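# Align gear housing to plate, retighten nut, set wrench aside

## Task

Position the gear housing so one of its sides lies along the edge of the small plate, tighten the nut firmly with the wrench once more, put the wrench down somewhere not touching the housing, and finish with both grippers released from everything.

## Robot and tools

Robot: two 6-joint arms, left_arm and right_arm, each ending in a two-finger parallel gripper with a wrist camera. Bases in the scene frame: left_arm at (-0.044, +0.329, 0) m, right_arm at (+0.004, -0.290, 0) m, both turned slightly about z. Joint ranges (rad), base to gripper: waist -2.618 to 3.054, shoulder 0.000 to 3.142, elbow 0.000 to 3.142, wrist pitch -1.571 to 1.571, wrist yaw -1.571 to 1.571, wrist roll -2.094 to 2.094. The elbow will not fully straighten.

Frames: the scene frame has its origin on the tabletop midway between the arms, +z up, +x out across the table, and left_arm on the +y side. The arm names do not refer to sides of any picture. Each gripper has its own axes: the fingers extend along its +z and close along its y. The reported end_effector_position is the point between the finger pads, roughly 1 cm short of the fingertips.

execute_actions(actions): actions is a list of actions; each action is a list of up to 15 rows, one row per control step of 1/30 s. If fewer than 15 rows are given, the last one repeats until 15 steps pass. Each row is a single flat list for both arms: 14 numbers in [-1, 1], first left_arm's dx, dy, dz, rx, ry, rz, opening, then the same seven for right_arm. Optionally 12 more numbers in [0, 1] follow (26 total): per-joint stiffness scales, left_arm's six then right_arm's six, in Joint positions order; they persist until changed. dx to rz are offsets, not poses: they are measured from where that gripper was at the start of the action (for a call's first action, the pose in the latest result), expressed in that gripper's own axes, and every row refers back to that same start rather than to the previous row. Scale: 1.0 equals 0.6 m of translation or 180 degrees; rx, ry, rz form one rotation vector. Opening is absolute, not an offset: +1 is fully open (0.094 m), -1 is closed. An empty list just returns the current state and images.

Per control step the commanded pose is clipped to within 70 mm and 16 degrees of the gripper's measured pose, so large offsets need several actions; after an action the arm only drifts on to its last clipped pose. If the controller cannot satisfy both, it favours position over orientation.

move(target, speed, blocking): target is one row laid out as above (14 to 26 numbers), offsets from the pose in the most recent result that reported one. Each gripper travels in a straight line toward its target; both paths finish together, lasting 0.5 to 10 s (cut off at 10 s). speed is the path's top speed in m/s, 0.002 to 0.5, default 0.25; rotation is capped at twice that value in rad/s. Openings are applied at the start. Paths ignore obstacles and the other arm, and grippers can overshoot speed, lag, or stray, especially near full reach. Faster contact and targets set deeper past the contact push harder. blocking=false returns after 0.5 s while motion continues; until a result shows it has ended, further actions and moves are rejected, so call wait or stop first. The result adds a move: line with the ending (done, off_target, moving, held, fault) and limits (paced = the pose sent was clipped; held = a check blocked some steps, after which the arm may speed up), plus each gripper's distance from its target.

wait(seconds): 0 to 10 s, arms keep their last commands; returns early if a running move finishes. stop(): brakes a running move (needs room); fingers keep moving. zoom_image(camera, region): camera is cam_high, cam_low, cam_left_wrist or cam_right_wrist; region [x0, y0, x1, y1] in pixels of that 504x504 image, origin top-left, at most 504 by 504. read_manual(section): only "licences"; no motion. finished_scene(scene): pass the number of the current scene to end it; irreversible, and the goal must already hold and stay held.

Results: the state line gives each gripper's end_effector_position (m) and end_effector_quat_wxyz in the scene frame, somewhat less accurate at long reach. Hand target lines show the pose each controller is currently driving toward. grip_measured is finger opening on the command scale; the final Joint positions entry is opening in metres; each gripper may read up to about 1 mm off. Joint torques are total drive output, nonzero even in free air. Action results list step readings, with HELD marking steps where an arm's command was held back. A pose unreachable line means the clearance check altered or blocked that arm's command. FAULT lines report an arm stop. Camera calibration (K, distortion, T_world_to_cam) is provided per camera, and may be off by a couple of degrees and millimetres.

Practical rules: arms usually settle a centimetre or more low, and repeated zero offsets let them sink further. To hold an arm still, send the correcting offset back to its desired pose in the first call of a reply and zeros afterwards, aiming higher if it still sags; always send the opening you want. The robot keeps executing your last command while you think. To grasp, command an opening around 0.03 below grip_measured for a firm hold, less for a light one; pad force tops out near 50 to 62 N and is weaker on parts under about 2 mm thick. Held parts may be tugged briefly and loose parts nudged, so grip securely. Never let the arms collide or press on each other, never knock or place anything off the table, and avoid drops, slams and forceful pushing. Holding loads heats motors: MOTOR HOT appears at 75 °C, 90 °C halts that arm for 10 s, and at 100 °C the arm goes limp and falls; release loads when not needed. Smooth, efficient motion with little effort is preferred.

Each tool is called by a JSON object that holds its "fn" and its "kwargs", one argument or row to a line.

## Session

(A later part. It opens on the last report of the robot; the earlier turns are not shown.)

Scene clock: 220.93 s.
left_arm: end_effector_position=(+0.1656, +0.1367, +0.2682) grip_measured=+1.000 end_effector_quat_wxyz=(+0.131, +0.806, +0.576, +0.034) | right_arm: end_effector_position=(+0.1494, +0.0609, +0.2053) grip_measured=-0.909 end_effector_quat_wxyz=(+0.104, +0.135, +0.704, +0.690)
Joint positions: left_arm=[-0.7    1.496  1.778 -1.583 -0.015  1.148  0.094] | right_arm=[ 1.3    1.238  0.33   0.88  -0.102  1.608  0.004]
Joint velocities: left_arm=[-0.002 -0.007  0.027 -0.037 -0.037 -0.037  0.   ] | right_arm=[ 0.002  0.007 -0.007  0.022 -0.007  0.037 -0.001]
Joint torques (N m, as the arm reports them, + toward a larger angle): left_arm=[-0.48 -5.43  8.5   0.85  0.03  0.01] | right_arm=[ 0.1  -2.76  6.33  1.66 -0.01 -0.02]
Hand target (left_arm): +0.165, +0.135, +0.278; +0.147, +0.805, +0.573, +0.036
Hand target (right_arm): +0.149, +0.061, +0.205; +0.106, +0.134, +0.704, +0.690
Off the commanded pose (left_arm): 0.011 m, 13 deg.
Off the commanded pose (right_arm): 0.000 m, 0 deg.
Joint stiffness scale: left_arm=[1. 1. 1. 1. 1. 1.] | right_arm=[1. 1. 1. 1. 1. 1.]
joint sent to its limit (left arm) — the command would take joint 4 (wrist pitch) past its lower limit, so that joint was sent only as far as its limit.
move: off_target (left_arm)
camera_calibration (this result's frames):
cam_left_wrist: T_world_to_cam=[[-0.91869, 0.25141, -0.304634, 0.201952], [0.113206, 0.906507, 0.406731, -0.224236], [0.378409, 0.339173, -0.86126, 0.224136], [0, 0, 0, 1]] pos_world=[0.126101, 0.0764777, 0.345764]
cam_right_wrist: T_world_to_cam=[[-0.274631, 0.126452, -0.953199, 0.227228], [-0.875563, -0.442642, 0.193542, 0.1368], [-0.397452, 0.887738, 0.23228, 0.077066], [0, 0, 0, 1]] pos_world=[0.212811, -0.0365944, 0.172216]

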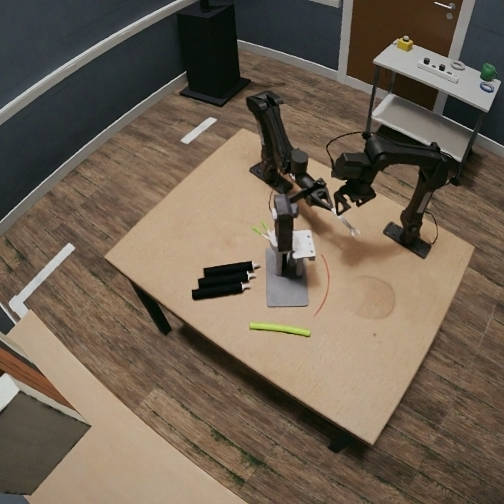

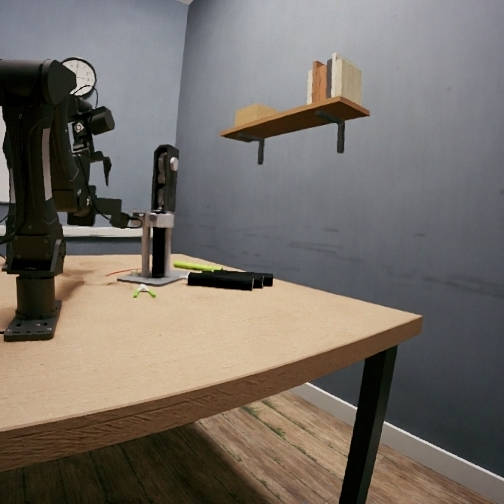

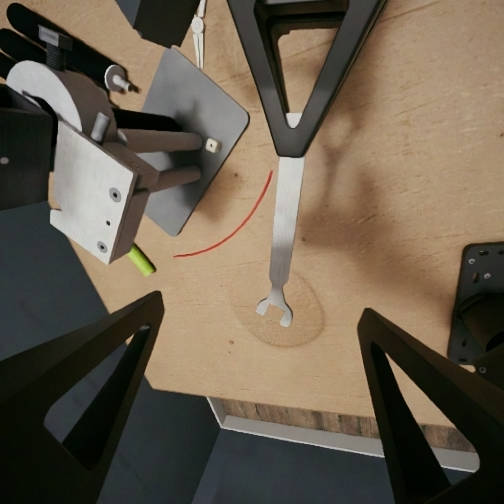

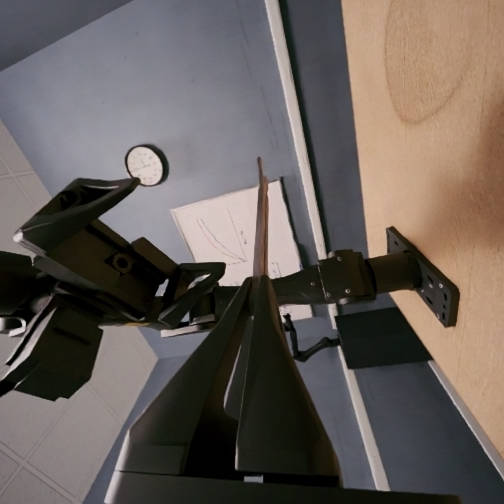

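{"fn": "move", "kwargs": {
  "target": [0,0,0,0,0,0,1, -0.197,0.04,-0.267,-0.008,-0.128,-0.013,-1],
  "speed": 0.2
}}

{"fn": "move", "kwargs": {
  "target": [-0.26,0.268,-0.09,-0.082,-0.139,-0.206,1, 0,0,0,0,0,0,-1],
  "speed": 0.25
}}

Scene clock: 223.03 s.
left_arm: end_effector_position=(+0.1656, +0.1368, +0.2682) grip_measured=+1.000 end_effector_quat_wxyz=(+0.131, +0.806, +0.576, +0.034) | right_arm: end_effector_position=(+0.2131, -0.1268, +0.2115) grip_measured=-0.909 end_effector_quat_wxyz=(+0.248, +0.271, +0.671, +0.644)
Joint positions: left_arm=[-0.7    1.496  1.778 -1.583 -0.015  1.148  0.094] | right_arm=[ 0.524  0.344  0.168  0.122 -0.468  1.563  0.004]
Joint velocities: left_arm=[ 0.007  0.002 -0.002 -0.022 -0.066  0.051  0.   ] | right_arm=[-0.007 -0.017 -0.002 -0.081 -0.007  0.081 -0.001]
Joint torques (N m, as the arm reports them, + toward a larger angle): left_arm=[-0.02 -4.84  5.9   0.9   0.02  0.  ] | right_arm=[-0.75  0.46  9.85  1.6  -0.16 -0.15]
Hand target (left_arm): +0.166, +0.137, +0.268; +0.131, +0.806, +0.576, +0.034
Hand target (right_arm): +0.210, -0.127, +0.230; +0.263, +0.251, +0.663, +0.654
Off the commanded pose (left_arm): 0.000 m, 0 deg.
Off the commanded pose (right_arm): 0.018 m, 3 deg.
Joint stiffness scale: left_arm=[1. 1. 1. 1. 1. 1.] | right_arm=[1. 1. 1. 1. 1. 1.]
move: off_target (right_arm)
camera_calibration (this result's frames):
cam_left_wrist: T_world_to_cam=[[-0.918639, 0.251398, -0.304798, 0.202019], [0.113011, 0.906409, 0.407002, -0.224314], [0.378591, 0.339442, -0.861074, 0.223985], [0, 0, 0, 1]] pos_world=[0.126134, 0.0765026, 0.345739]
cam_right_wrist: T_world_to_cam=[[-0.198551, 0.195398, -0.960415, 0.268414], [-0.980018, -0.0514778, 0.19213, 0.180386], [-0.0118981, 0.979372, 0.201715, 0.203515], [0, 0, 0, 1]] pos_world=[0.232497, -0.242478, 0.182079]

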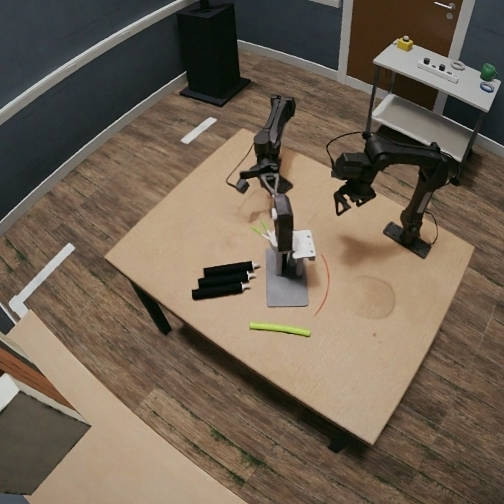

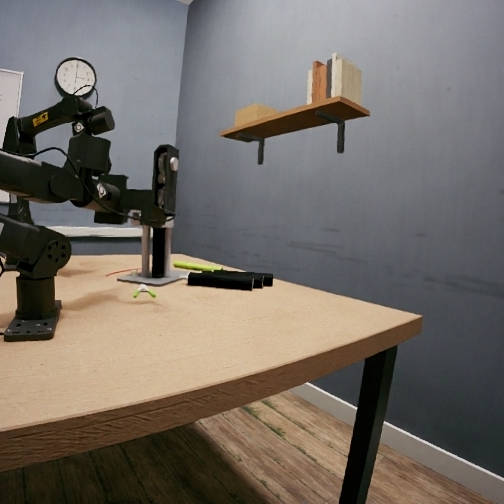

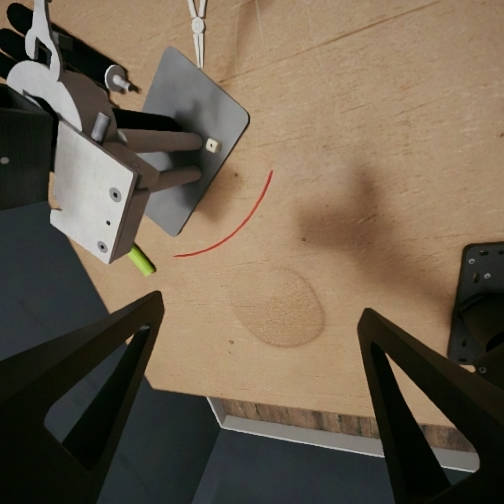

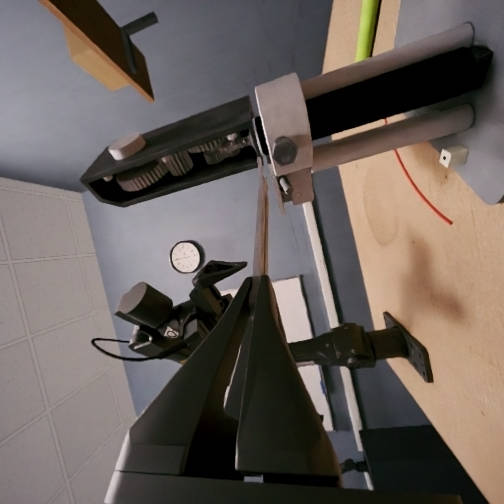

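Scene clock: 225.47 s.
left_arm: end_effector_position=(+0.2534, -0.0464, +0.3638) grip_measured=+1.000 end_effector_quat_wxyz=(+0.351, +0.550, +0.750, -0.107) | right_arm: end_effector_position=(+0.2130, -0.1268, +0.2112) grip_measured=-0.909 end_effector_quat_wxyz=(+0.246, +0.272, +0.671, +0.644)
Joint positions: left_arm=[-0.839  2.14   2.846 -1.525  0.024  0.363  0.094] | right_arm=[ 0.524  0.344  0.168  0.121 -0.468  1.567  0.004]
Joint velocities: left_arm=[-0.012 -0.027 -0.017 -0.037  0.037 -0.066  0.   ] | right_arm=[-0.012 -0.002 -0.012 -0.007 -0.037  0.007 -0.001]
Joint torques (N m, as the arm reports them, + toward a larger angle): left_arm=[-0.57 -9.23  7.72  1.57  0.02 -0.06] | right_arm=[ 0.02  1.62  7.39  1.61 -0.02 -0.04]
Hand target (left_arm): +0.251, -0.047, +0.374; +0.365, +0.546, +0.746, -0.111
Hand target (right_arm): +0.213, -0.127, +0.212; +0.248, +0.271, +0.671, +0.644
Off the commanded pose (left_arm): 0.012 m, 0 deg.
Off the commanded pose (right_arm): 0.000 m, 0 deg.
Joint stiffness scale: left_arm=[1. 1. 1. 1. 1. 1.] | right_arm=[1. 1. 1. 1. 1. 1.]
elbow stopped short (left arm): the move would have taken joint 3 (elbow) straighter than the controller allows; a more bent joint 3 avoids this.
move: off_target (left_arm)
camera_calibration (this result's frames):
cam_left_wrist: T_world_to_cam=[[-0.866519, -0.435643, -0.243638, 0.290469], [-0.401416, 0.898316, -0.178587, 0.235873], [0.296664, -0.0569489, -0.953282, 0.371143], [0, 0, 0, 1]] pos_world=[0.236276, -0.0642116, 0.466698]
cam_right_wrist: T_world_to_cam=[[-0.2023, 0.197172, -0.959269, 0.268858], [-0.979262, -0.0516668, 0.195897, 0.179455], [-0.0109371, 0.979007, 0.203535, 0.202956], [0, 0, 0, 1]] pos_world=[0.232343, -0.242435, 0.181444]

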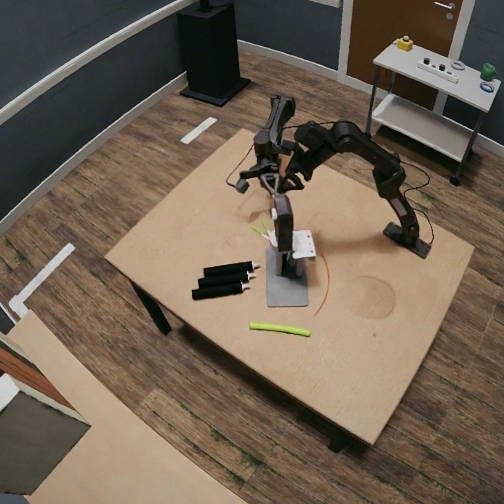

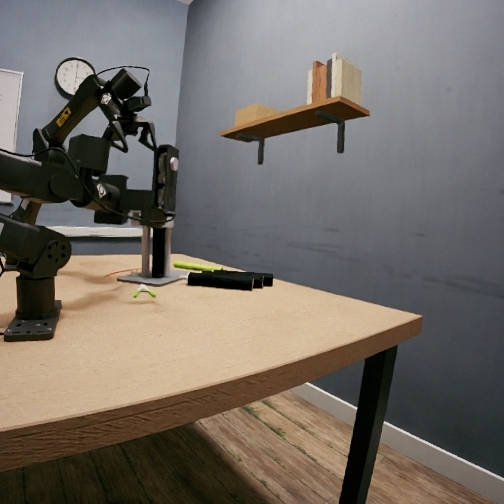

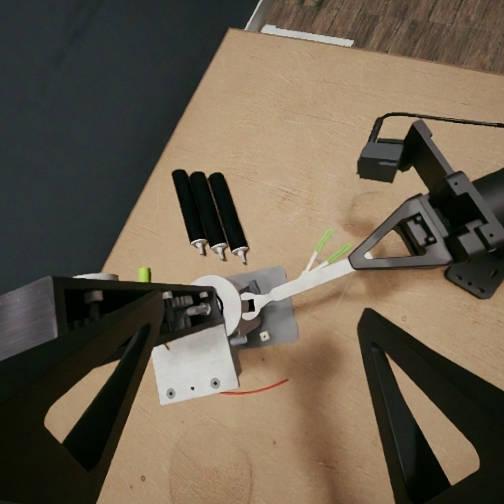

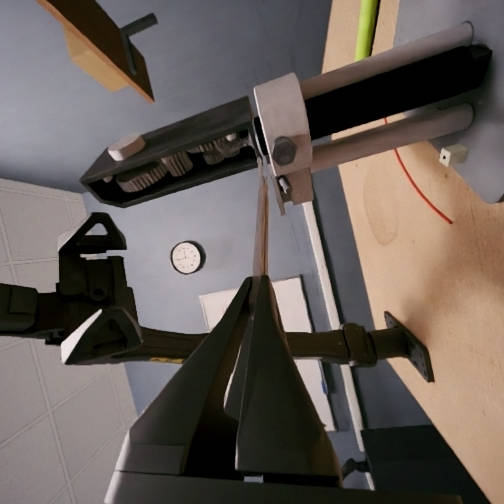

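{"fn": "move", "kwargs": {
  "target": [0,0,0,0,0,0,1, -0.014,0.022,0.03,-0.02,0,-0.008,-1],
  "speed": 0.04
}}

{"fn": "zoom_image", "kwargs": {
  "camera": "cam_left_wrist",
  "region": [170,270,270,345]
}}

{"fn": "zoom_image", "kwargs": {
  "camera": "cam_right_wrist",
  "region": [210,110,310,210]
}}

Scene clock: 226.97 s.
left_arm: end_effector_position=(+0.2532, -0.0461, +0.3636) grip_measured=+1.000 end_effector_quat_wxyz=(+0.350, +0.550, +0.750, -0.107) | right_arm: end_effector_position=(+0.2314, -0.1201, +0.2207) grip_measured=-0.909 end_effector_quat_wxyz=(+0.256, +0.263, +0.658, +0.658)
Joint positions: left_arm=[-0.839  2.14   2.846 -1.527  0.024  0.362  0.094] | right_arm=[ 0.524  0.528  0.168  0.357 -0.468  1.578  0.004]
Joint velocities: left_arm=[ 0.007 -0.002  0.007 -0.022 -0.037 -0.007  0.   ] | right_arm=[-0.002  0.012 -0.002 -0.007 -0.051 -0.037  0.   ]
Joint torques (N m, as the arm reports them, + toward a larger angle): left_arm=[-0.04 -9.34  5.02  1.57  0.04  0.  ] | right_arm=[ 0.94  1.42  6.96  1.83  0.09 -0.04]
Hand target (left_arm): +0.253, -0.046, +0.364; +0.351, +0.550, +0.750, -0.107
Hand target (right_arm): +0.231, -0.119, +0.223; +0.262, +0.256, +0.654, +0.662
Off the commanded pose (left_arm): 0.000 m, 0 deg.
Off the commanded pose (right_arm): 0.003 m, 1 deg.
Joint stiffness scale: left_arm=[1. 1. 1. 1. 1. 1.] | right_arm=[1. 1. 1. 1. 1. 1.]
move: done
camera_calibration (this result's frames):
cam_left_wrist: T_world_to_cam=[[-0.866515, -0.435816, -0.243344, 0.290298], [-0.402069, 0.898314, -0.177121, 0.235179], [0.295792, -0.0556371, -0.953631, 0.371355], [0, 0, 0, 1]] pos_world=[0.236262, -0.064087, 0.466433]
cam_right_wrist: T_world_to_cam=[[-0.163497, 0.2219, -0.961264, 0.27483], [-0.986354, -0.0558816, 0.154864, 0.206078], [-0.0193526, 0.973467, 0.228008, 0.190502], [0, 0, 0, 1]] pos_world=[0.251886, -0.234916, 0.188834]

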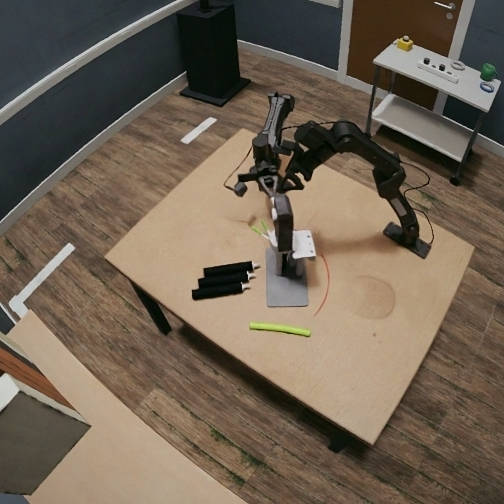

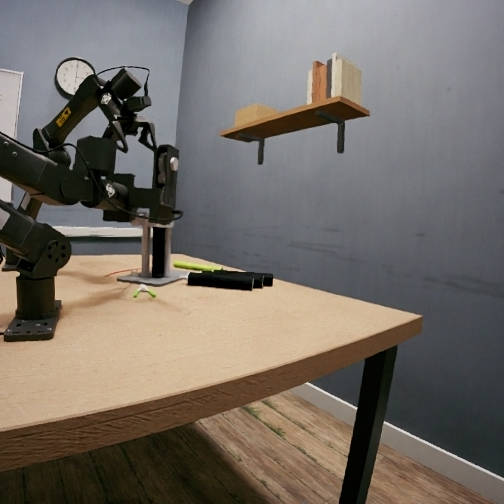

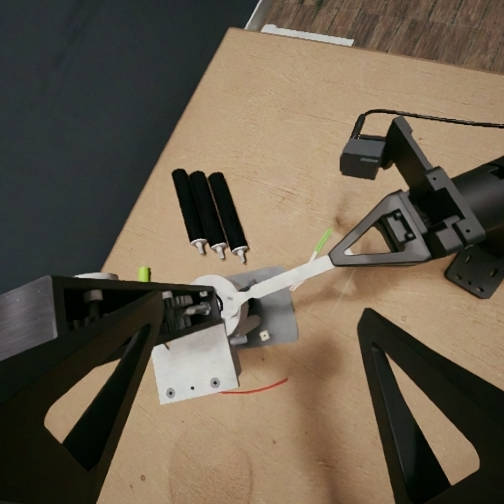

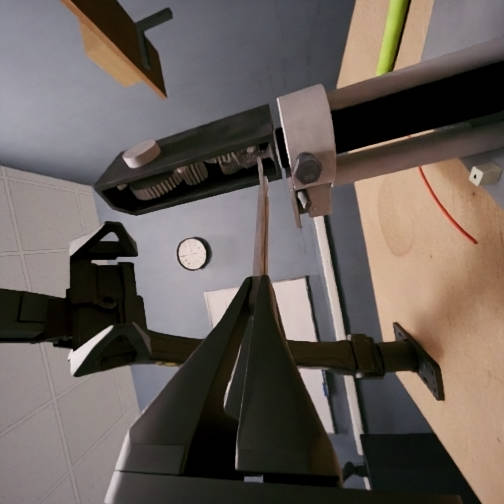

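Region (170, 270, 270, 345) of cam_left_wrist's 504x504 image, scaled by 5.040, with more detail than that image has; it fills the top 378 rows of this view, and the rest is white.

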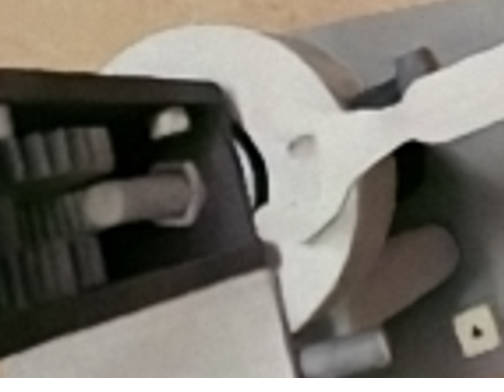

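Region (210, 110, 310, 210) of cam_right_wrist's 504x504 image, scaled by 5.040, with more detail than that image has.

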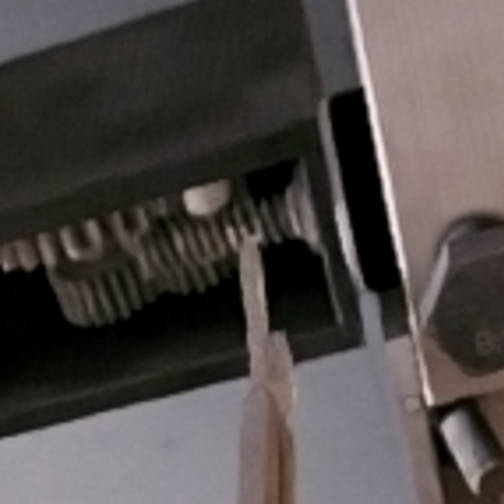

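{"fn": "move", "kwargs": {
  "target": [0,0,0,0,0,0,1, 0.011,-0.004,0.04,0,-0.028,0,-1],
  "speed": 0.025
}}

{"fn": "zoom_image", "kwargs": {
  "camera": "cam_left_wrist",
  "region": [170,270,270,345]
}}

{"fn": "zoom_image", "kwargs": {
  "camera": "cam_right_wrist",
  "region": [210,110,310,210]
}}

Scene clock: 229.20 s.
left_arm: end_effector_position=(+0.2532, -0.0461, +0.3636) grip_measured=+1.000 end_effector_quat_wxyz=(+0.350, +0.550, +0.750, -0.107) | right_arm: end_effector_position=(+0.2359, -0.0976, +0.2146) grip_measured=-0.909 end_effector_quat_wxyz=(+0.269, +0.285, +0.653, +0.648)
Joint positions: left_arm=[-0.839  2.14   2.846 -1.527  0.024  0.362  0.094] | right_arm=[ 0.755  0.64   0.168  0.457 -0.182  1.586  0.004]
Joint velocities: left_arm=[ 0.002 -0.012 -0.012  0.051 -0.095 -0.007  0.   ] | right_arm=[ 0.032 -0.012 -0.002 -0.022  0.007 -0.037 -0.   ]
Joint torques (N m, as the arm reports them, + toward a larger angle): left_arm=[-0.07 -9.38  5.06  1.55  0.03  0.02] | right_arm=[ 0.96  2.32  7.99  1.95  0.47 -0.02]
Hand target (left_arm): +0.253, -0.046, +0.364; +0.350, +0.550, +0.750, -0.107
Hand target (right_arm): +0.242, -0.099, +0.218; +0.283, +0.292, +0.645, +0.647
Off the commanded pose (left_arm): 0.000 m, 0 deg.
Off the commanded pose (right_arm): 0.008 m, 2 deg.
Joint stiffness scale: left_arm=[1. 1. 1. 1. 1. 1.] | right_arm=[1. 1. 1. 1. 1. 1.]
move: done
camera_calibration (this result's frames):
cam_left_wrist: T_world_to_cam=[[-0.866515, -0.435816, -0.243344, 0.290298], [-0.402069, 0.898314, -0.177121, 0.235179], [0.295792, -0.0556371, -0.953631, 0.371355], [0, 0, 0, 1]] pos_world=[0.236262, -0.064087, 0.466433]
cam_right_wrist: T_world_to_cam=[[-0.165748, 0.229347, -0.959129, 0.265515], [-0.985449, -0.00137188, 0.169968, 0.214593], [0.0376658, 0.973344, 0.226237, 0.157021], [0, 0, 0, 1]] pos_world=[0.249565, -0.213436, 0.182665]

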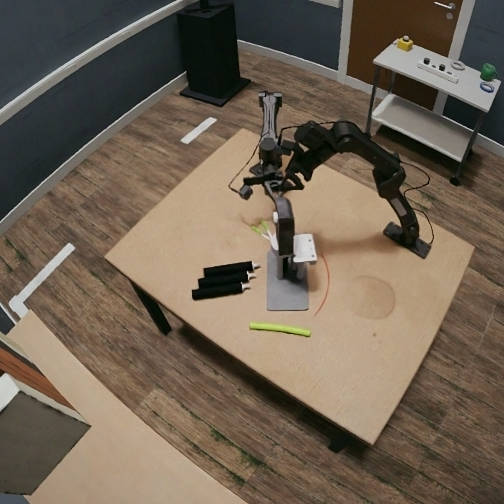

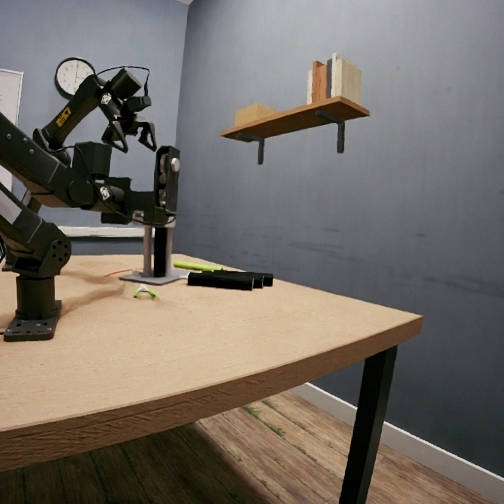

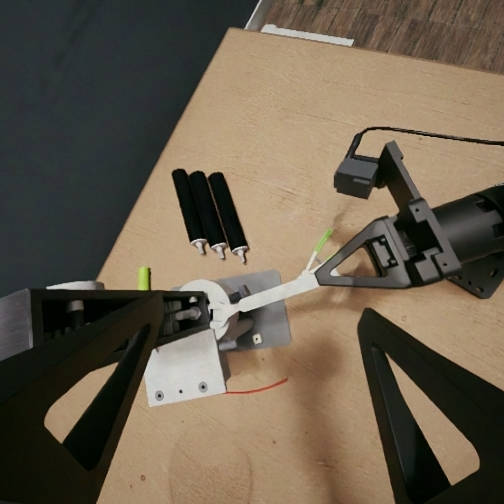

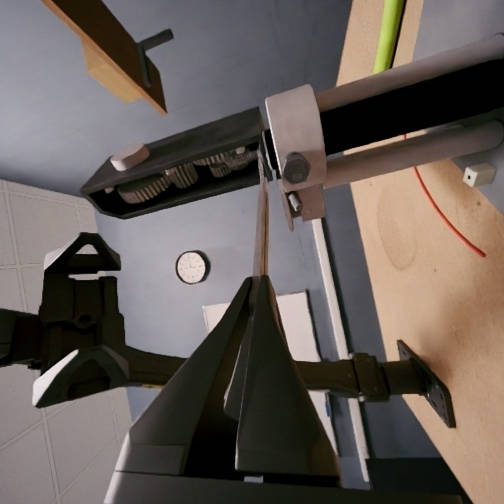

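Region (170, 270, 270, 345) of cam_left_wrist's 504x504 image, scaled by 5.040, with more detail than that image has; it fills the top 378 rows of this view, and the rest is white.

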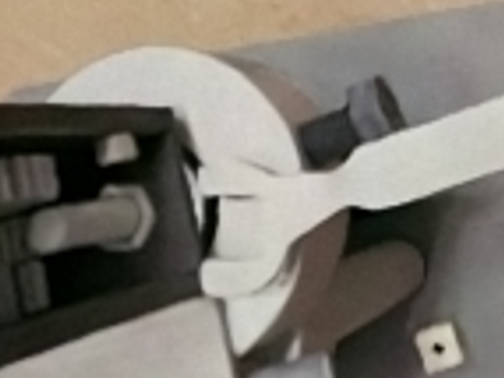

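Region (210, 110, 310, 210) of cam_right_wrist's 504x504 image, scaled by 5.040, with more detail than that image has.

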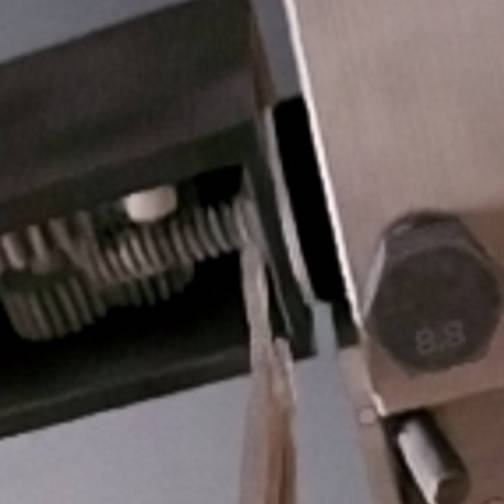

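Hit the wall edge. Shift right ~7 mm and lift tip.

{"fn": "move", "kwargs": {
  "target": [0,0,0,0,0,0,1, -0.014,0.008,-0.003,-0.008,0,0,-1],
  "speed": 0.025
}}

{"fn": "move", "kwargs": {
  "target": [0,0,0,0,0,0,1, -0.002,0.004,0.02,0,0,0,-1],
  "speed": 0.02
}}

{"fn": "zoom_image", "kwargs": {
  "camera": "cam_left_wrist",
  "region": [160,270,260,345]
}}

Scene clock: 230.10 s.
left_arm: end_effector_position=(+0.2532, -0.0461, +0.3636) grip_measured=+1.000 end_effector_quat_wxyz=(+0.350, +0.550, +0.750, -0.107) | right_arm: end_effector_position=(+0.2413, -0.1054, +0.2158) grip_measured=-0.909 end_effector_quat_wxyz=(+0.271, +0.291, +0.648, +0.649)
Joint positions: left_arm=[-0.839  2.14   2.846 -1.527  0.024  0.362  0.094] | right_arm=[ 0.695  0.64   0.168  0.462 -0.23   1.594  0.004]
Joint velocities: left_arm=[ 0.012  0.007 -0.017  0.022 -0.007 -0.095  0.   ] | right_arm=[ 0.007 -0.007 -0.012  0.022 -0.051 -0.022  0.   ]
Joint torques (N m, as the arm reports them, + toward a larger angle): left_arm=[ 0.07 -9.34  4.83  1.55  0.04  0.01] | right_arm=[-0.7   0.63  6.95  1.9  -0.12 -0.06]
Hand target (left_arm): +0.253, -0.046, +0.364; +0.350, +0.550, +0.750, -0.107
Hand target (right_arm): +0.240, -0.105, +0.219; +0.273, +0.282, +0.645, +0.656
Off the commanded pose (left_arm): 0.000 m, 0 deg.
Off the commanded pose (right_arm): 0.004 m, 1 deg.
Joint stiffness scale: left_arm=[1. 1. 1. 1. 1. 1.] | right_arm=[1. 1. 1. 1. 1. 1.]
move: done
camera_calibration (this result's frames):
cam_left_wrist: T_world_to_cam=[[-0.866515, -0.435816, -0.243344, 0.290298], [-0.402069, 0.898314, -0.177121, 0.235179], [0.295792, -0.0556371, -0.953631, 0.371355], [0, 0, 0, 1]] pos_world=[0.236262, -0.064087, 0.466433]
cam_right_wrist: T_world_to_cam=[[-0.164336, 0.239544, -0.956876, 0.269632], [-0.985177, 0.00852255, 0.17133, 0.220373], [0.0491961, 0.970848, 0.234592, 0.159284], [0, 0, 0, 1]] pos_world=[0.25358, -0.221107, 0.182881]

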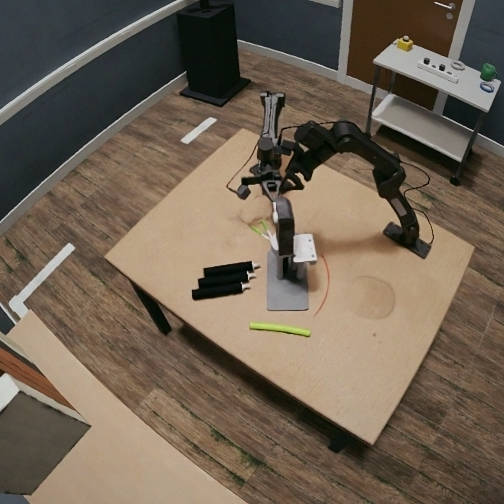

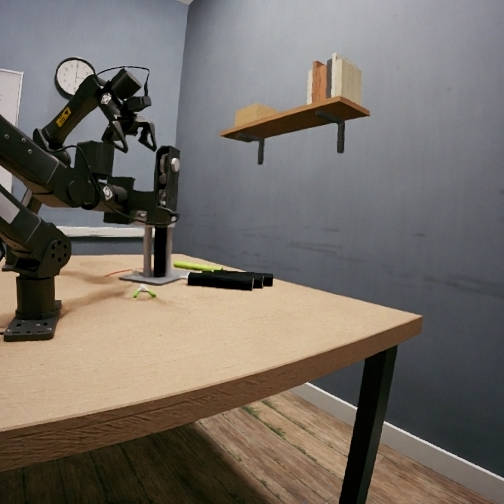

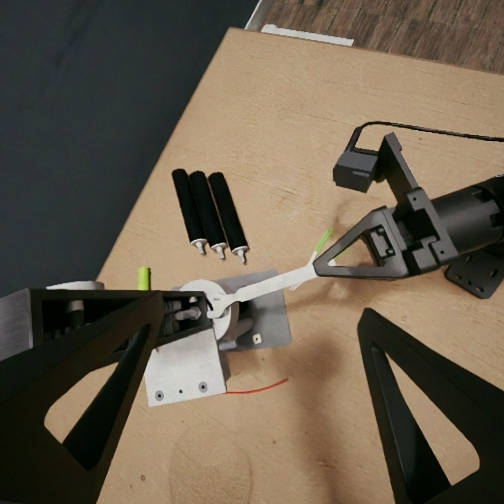

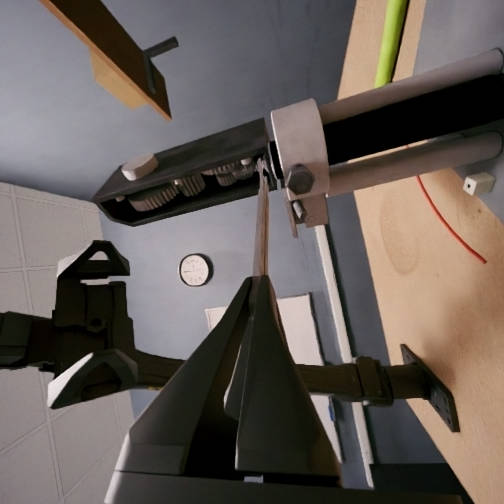

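Scene clock: 230.93 s.
left_arm: end_effector_position=(+0.2532, -0.0461, +0.3636) grip_measured=+1.000 end_effector_quat_wxyz=(+0.350, +0.550, +0.750, -0.107) | right_arm: end_effector_position=(+0.2466, -0.1020, +0.2120) grip_measured=-0.909 end_effector_quat_wxyz=(+0.268, +0.293, +0.650, +0.648)
Joint positions: left_arm=[-0.839  2.14   2.846 -1.527  0.024  0.362  0.094] | right_arm=[ 0.695  0.704  0.168  0.52  -0.232  1.598  0.004]
Joint velocities: left_arm=[ 0.012 -0.012 -0.017  0.022  0.022 -0.022  0.   ] | right_arm=[ 0.002 -0.007  0.017 -0.007 -0.037 -0.066  0.   ]
Joint torques (N m, as the arm reports them, + toward a larger angle): left_arm=[-0.02 -9.41  4.89  1.56  0.04 -0.03] | right_arm=[ 1.28  2.22  9.3   1.78  0.16 -0.03]
Hand target (left_arm): +0.253, -0.046, +0.364; +0.350, +0.550, +0.750, -0.107
Hand target (right_arm): +0.250, -0.098, +0.218; +0.271, +0.291, +0.648, +0.649
Off the commanded pose (left_arm): 0.000 m, 0 deg.
Off the commanded pose (right_arm): 0.008 m, 0 deg.
Joint stiffness scale: left_arm=[1. 1. 1. 1. 1. 1.] | right_arm=[1. 1. 1. 1. 1. 1.]
move: done
camera_calibration (this result's frames):
cam_left_wrist: T_world_to_cam=[[-0.866515, -0.435816, -0.243344, 0.290298], [-0.402069, 0.898314, -0.177121, 0.235179], [0.295792, -0.0556371, -0.953631, 0.371355], [0, 0, 0, 1]] pos_world=[0.236262, -0.064087, 0.466433]
cam_right_wrist: T_world_to_cam=[[-0.172502, 0.239322, -0.955494, 0.26771], [-0.983755, 0.00706793, 0.179374, 0.223989], [0.0496817, 0.970914, 0.234215, 0.156651], [0, 0, 0, 1]] pos_world=[0.258748, -0.217747, 0.178927]

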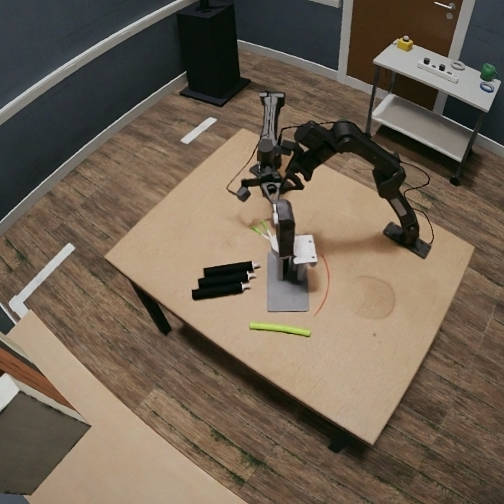

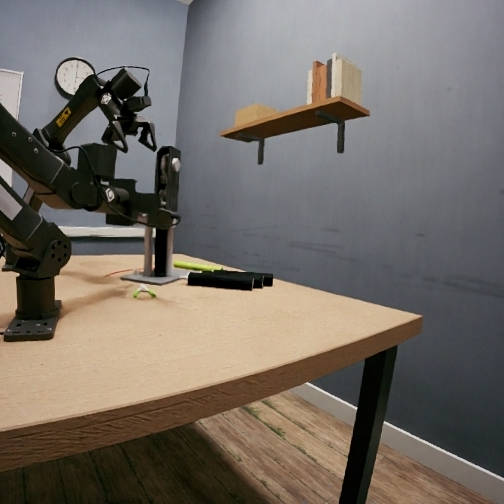

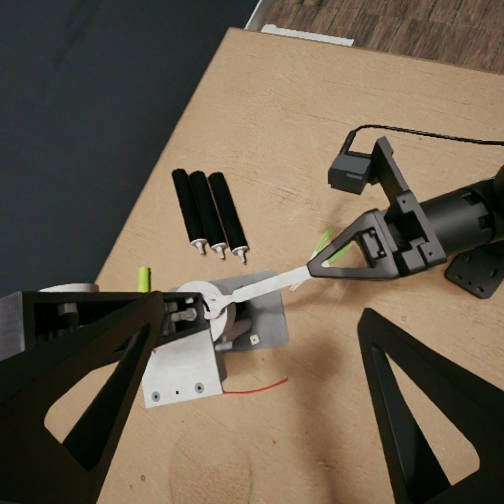

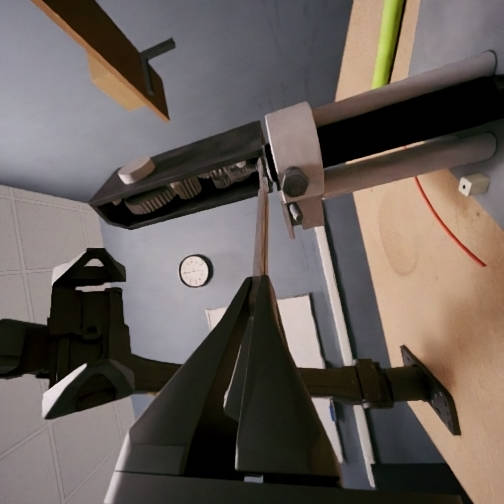

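Region (160, 270, 260, 345) of cam_left_wrist's 504x504 image, scaled by 5.040, with more detail than that image has; it fills the top 378 rows of this view, and the rest is white.

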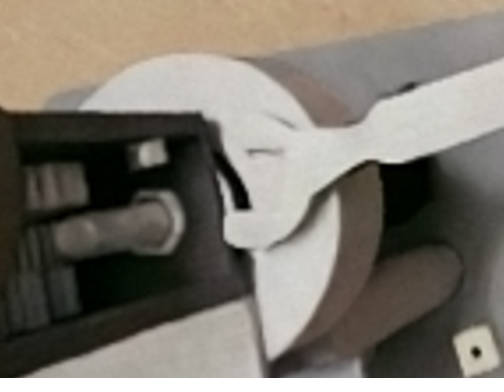

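Overshot and low. Correct left 5 mm, up.

{"fn": "move", "kwargs": {
  "target": [0,0,0,0,0,0,1, 0.009,0.025,-0.006,-0.008,0,-0.012,-1],
  "speed": 0.025
}}

{"fn": "zoom_image", "kwargs": {
  "camera": "cam_left_wrist",
  "region": [160,270,260,345]
}}

Scene clock: 232.17 s.
left_arm: end_effector_position=(+0.2532, -0.0461, +0.3636) grip_measured=+1.000 end_effector_quat_wxyz=(+0.350, +0.550, +0.750, -0.107) | right_arm: end_effector_position=(+0.2409, -0.1001, +0.2078) grip_measured=-0.909 end_effector_quat_wxyz=(+0.266, +0.290, +0.659, +0.641)
Joint positions: left_arm=[-0.839  2.14   2.846 -1.527  0.024  0.362  0.094] | right_arm=[ 0.72   0.669  0.168  0.463 -0.214  1.585  0.004]
Joint velocities: left_arm=[-0.012 -0.012 -0.002  0.037 -0.022 -0.007  0.   ] | right_arm=[ 0.007 -0.007 -0.022  0.007 -0.037 -0.051  0.   ]
Joint torques (N m, as the arm reports them, + toward a larger angle): left_arm=[ 0.04 -9.39  4.9   1.57  0.01  0.  ] | right_arm=[ 0.77 -1.38  9.46  1.63  0.12 -0.12]
Hand target (left_arm): +0.253, -0.046, +0.364; +0.350, +0.550, +0.750, -0.107
Hand target (right_arm): +0.241, -0.101, +0.227; +0.283, +0.278, +0.647, +0.652
Off the commanded pose (left_arm): 0.000 m, 0 deg.
Off the commanded pose (right_arm): 0.019 m, 3 deg.
Joint stiffness scale: left_arm=[1. 1. 1. 1. 1. 1.] | right_arm=[1. 1. 1. 1. 1. 1.]
move: off_target (right_arm)
camera_calibration (this result's frames):
cam_left_wrist: T_world_to_cam=[[-0.866515, -0.435816, -0.243344, 0.290298], [-0.402069, 0.898314, -0.177121, 0.235179], [0.295792, -0.0556371, -0.953631, 0.371355], [0, 0, 0, 1]] pos_world=[0.236262, -0.064087, 0.466433]
cam_right_wrist: T_world_to_cam=[[-0.18358, 0.216976, -0.95876, 0.263381], [-0.982017, 0.00322717, 0.188764, 0.216395], [0.0440513, 0.976172, 0.212482, 0.162424], [0, 0, 0, 1]] pos_world=[0.253701, -0.2164, 0.17716]

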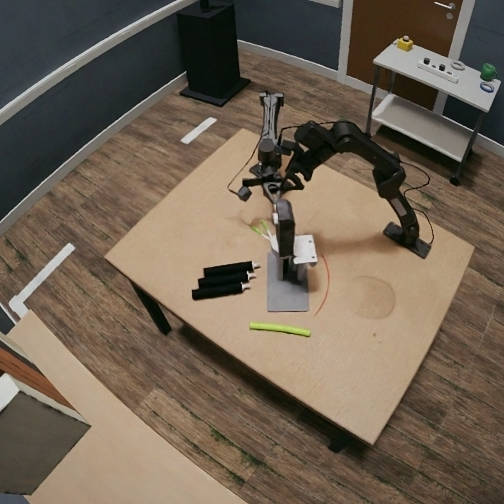

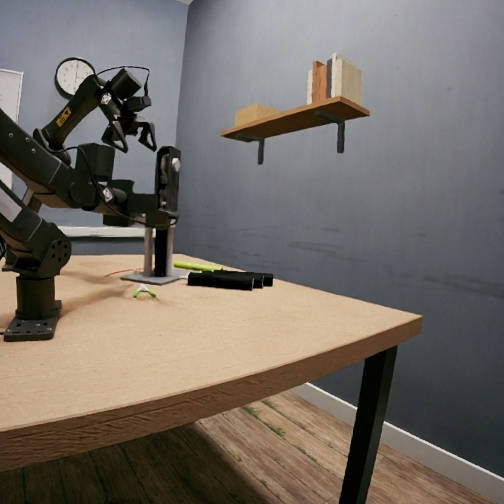

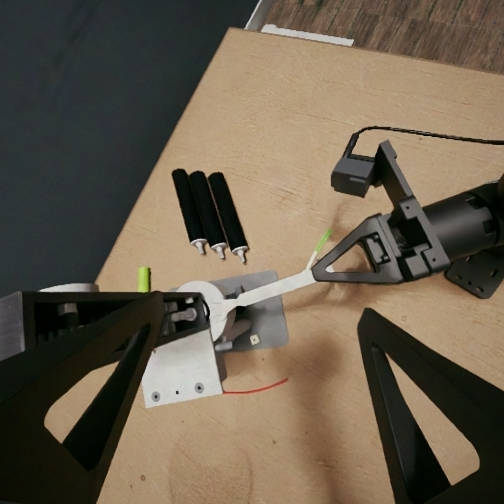

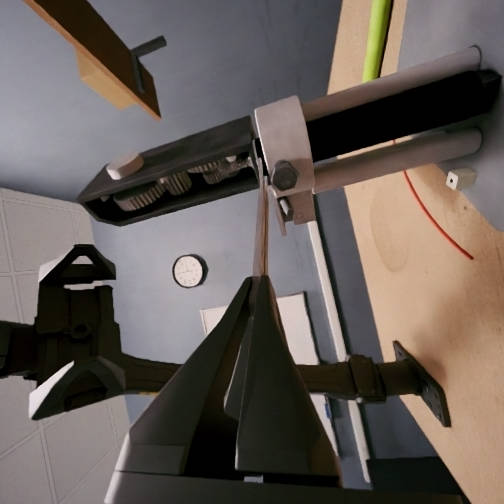

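Region (160, 270, 260, 345) of cam_left_wrist's 504x504 image, scaled by 5.040, with more detail than that image has; it fills the top 378 rows of this view, and the rest is white.

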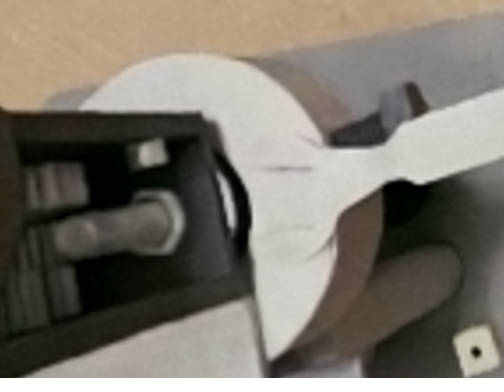

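{"fn": "move", "kwargs": {
  "target": [0,0,0,0,0,0,1, 0,0.06,0,-0.025,0,-0.008,-1],
  "speed": 0.05
}}

{"fn": "zoom_image", "kwargs": {
  "camera": "cam_left_wrist",
  "region": [160,270,260,345]
}}

Scene clock: 233.47 s.
left_arm: end_effector_position=(+0.2532, -0.0461, +0.3636) grip_measured=+1.000 end_effector_quat_wxyz=(+0.350, +0.550, +0.750, -0.107) | right_arm: end_effector_position=(+0.2430, -0.0990, +0.2227) grip_measured=-0.909 end_effector_quat_wxyz=(+0.271, +0.286, +0.652, +0.648)
Joint positions: left_arm=[-0.839  2.14   2.846 -1.527  0.024  0.362  0.094] | right_arm=[ 0.72   0.669  0.204  0.451 -0.213  1.586  0.004]
Joint velocities: left_arm=[-0.007 -0.012 -0.007 -0.066 -0.081 -0.022  0.   ] | right_arm=[-0.007 -0.007 -0.022  0.066 -0.066 -0.051 -0.   ]
Joint torques (N m, as the arm reports them, + toward a larger angle): left_arm=[ 0.06 -9.31  5.    1.53  0.02  0.01] | right_arm=[ 0.   -1.18  9.46  1.74 -0.01 -0.08]
Hand target (left_arm): +0.253, -0.046, +0.364; +0.350, +0.550, +0.750, -0.107
Hand target (right_arm): +0.242, -0.100, +0.244; +0.284, +0.272, +0.637, +0.663
Off the commanded pose (left_arm): 0.000 m, 0 deg.
Off the commanded pose (right_arm): 0.021 m, 3 deg.
Joint stiffness scale: left_arm=[1. 1. 1. 1. 1. 1.] | right_arm=[1. 1. 1. 1. 1. 1.]
move: off_target (right_arm)
camera_calibration (this result's frames):
cam_left_wrist: T_world_to_cam=[[-0.866515, -0.435816, -0.243344, 0.290298], [-0.402069, 0.898314, -0.177121, 0.235179], [0.295792, -0.0556371, -0.953631, 0.371355], [0, 0, 0, 1]] pos_world=[0.236262, -0.064087, 0.466433]
cam_right_wrist: T_world_to_cam=[[-0.164074, 0.230148, -0.959225, 0.274437], [-0.985604, 0.00196254, 0.169057, 0.220843], [0.0407906, 0.973154, 0.226513, 0.155489], [0, 0, 0, 1]] pos_world=[0.256349, -0.214909, 0.190691]

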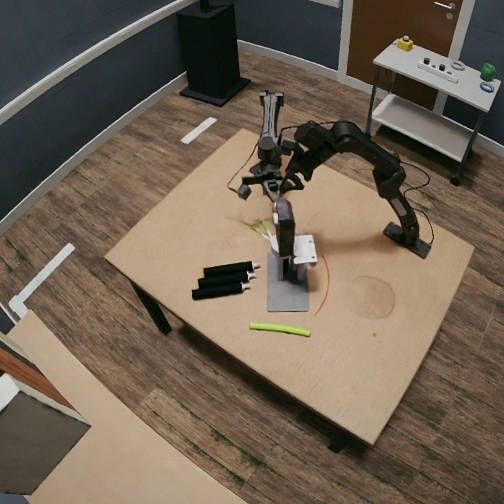

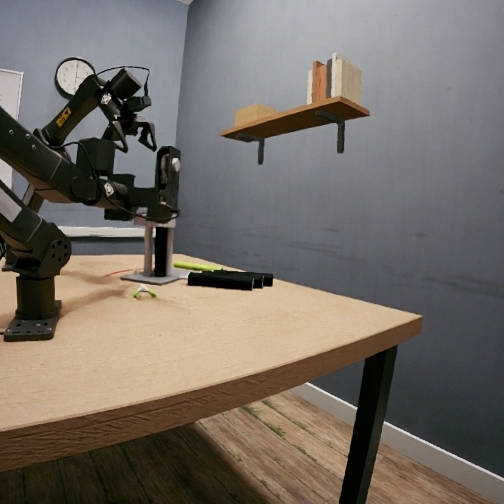

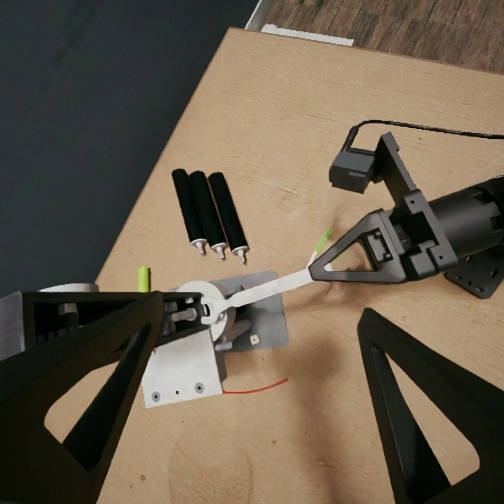

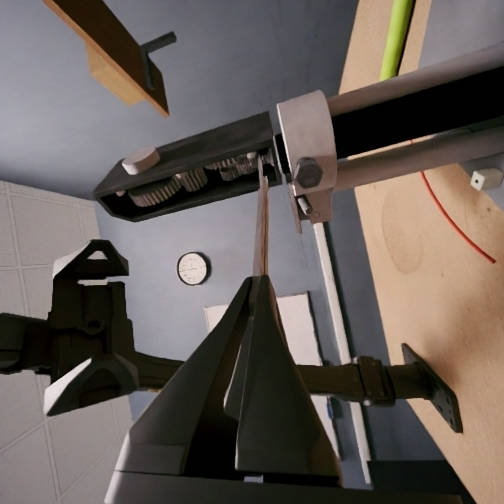

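Region (160, 270, 260, 345) of cam_left_wrist's 504x504 image, scaled by 5.040, with more detail than that image has; it fills the top 378 rows of this view, and the rest is white.

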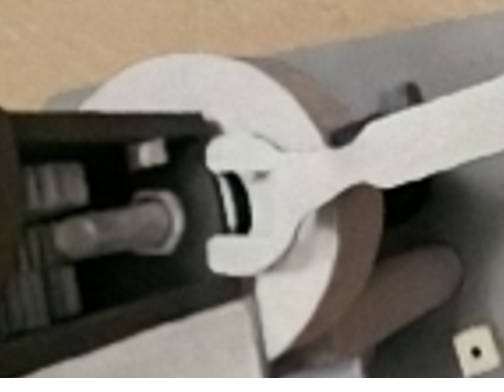

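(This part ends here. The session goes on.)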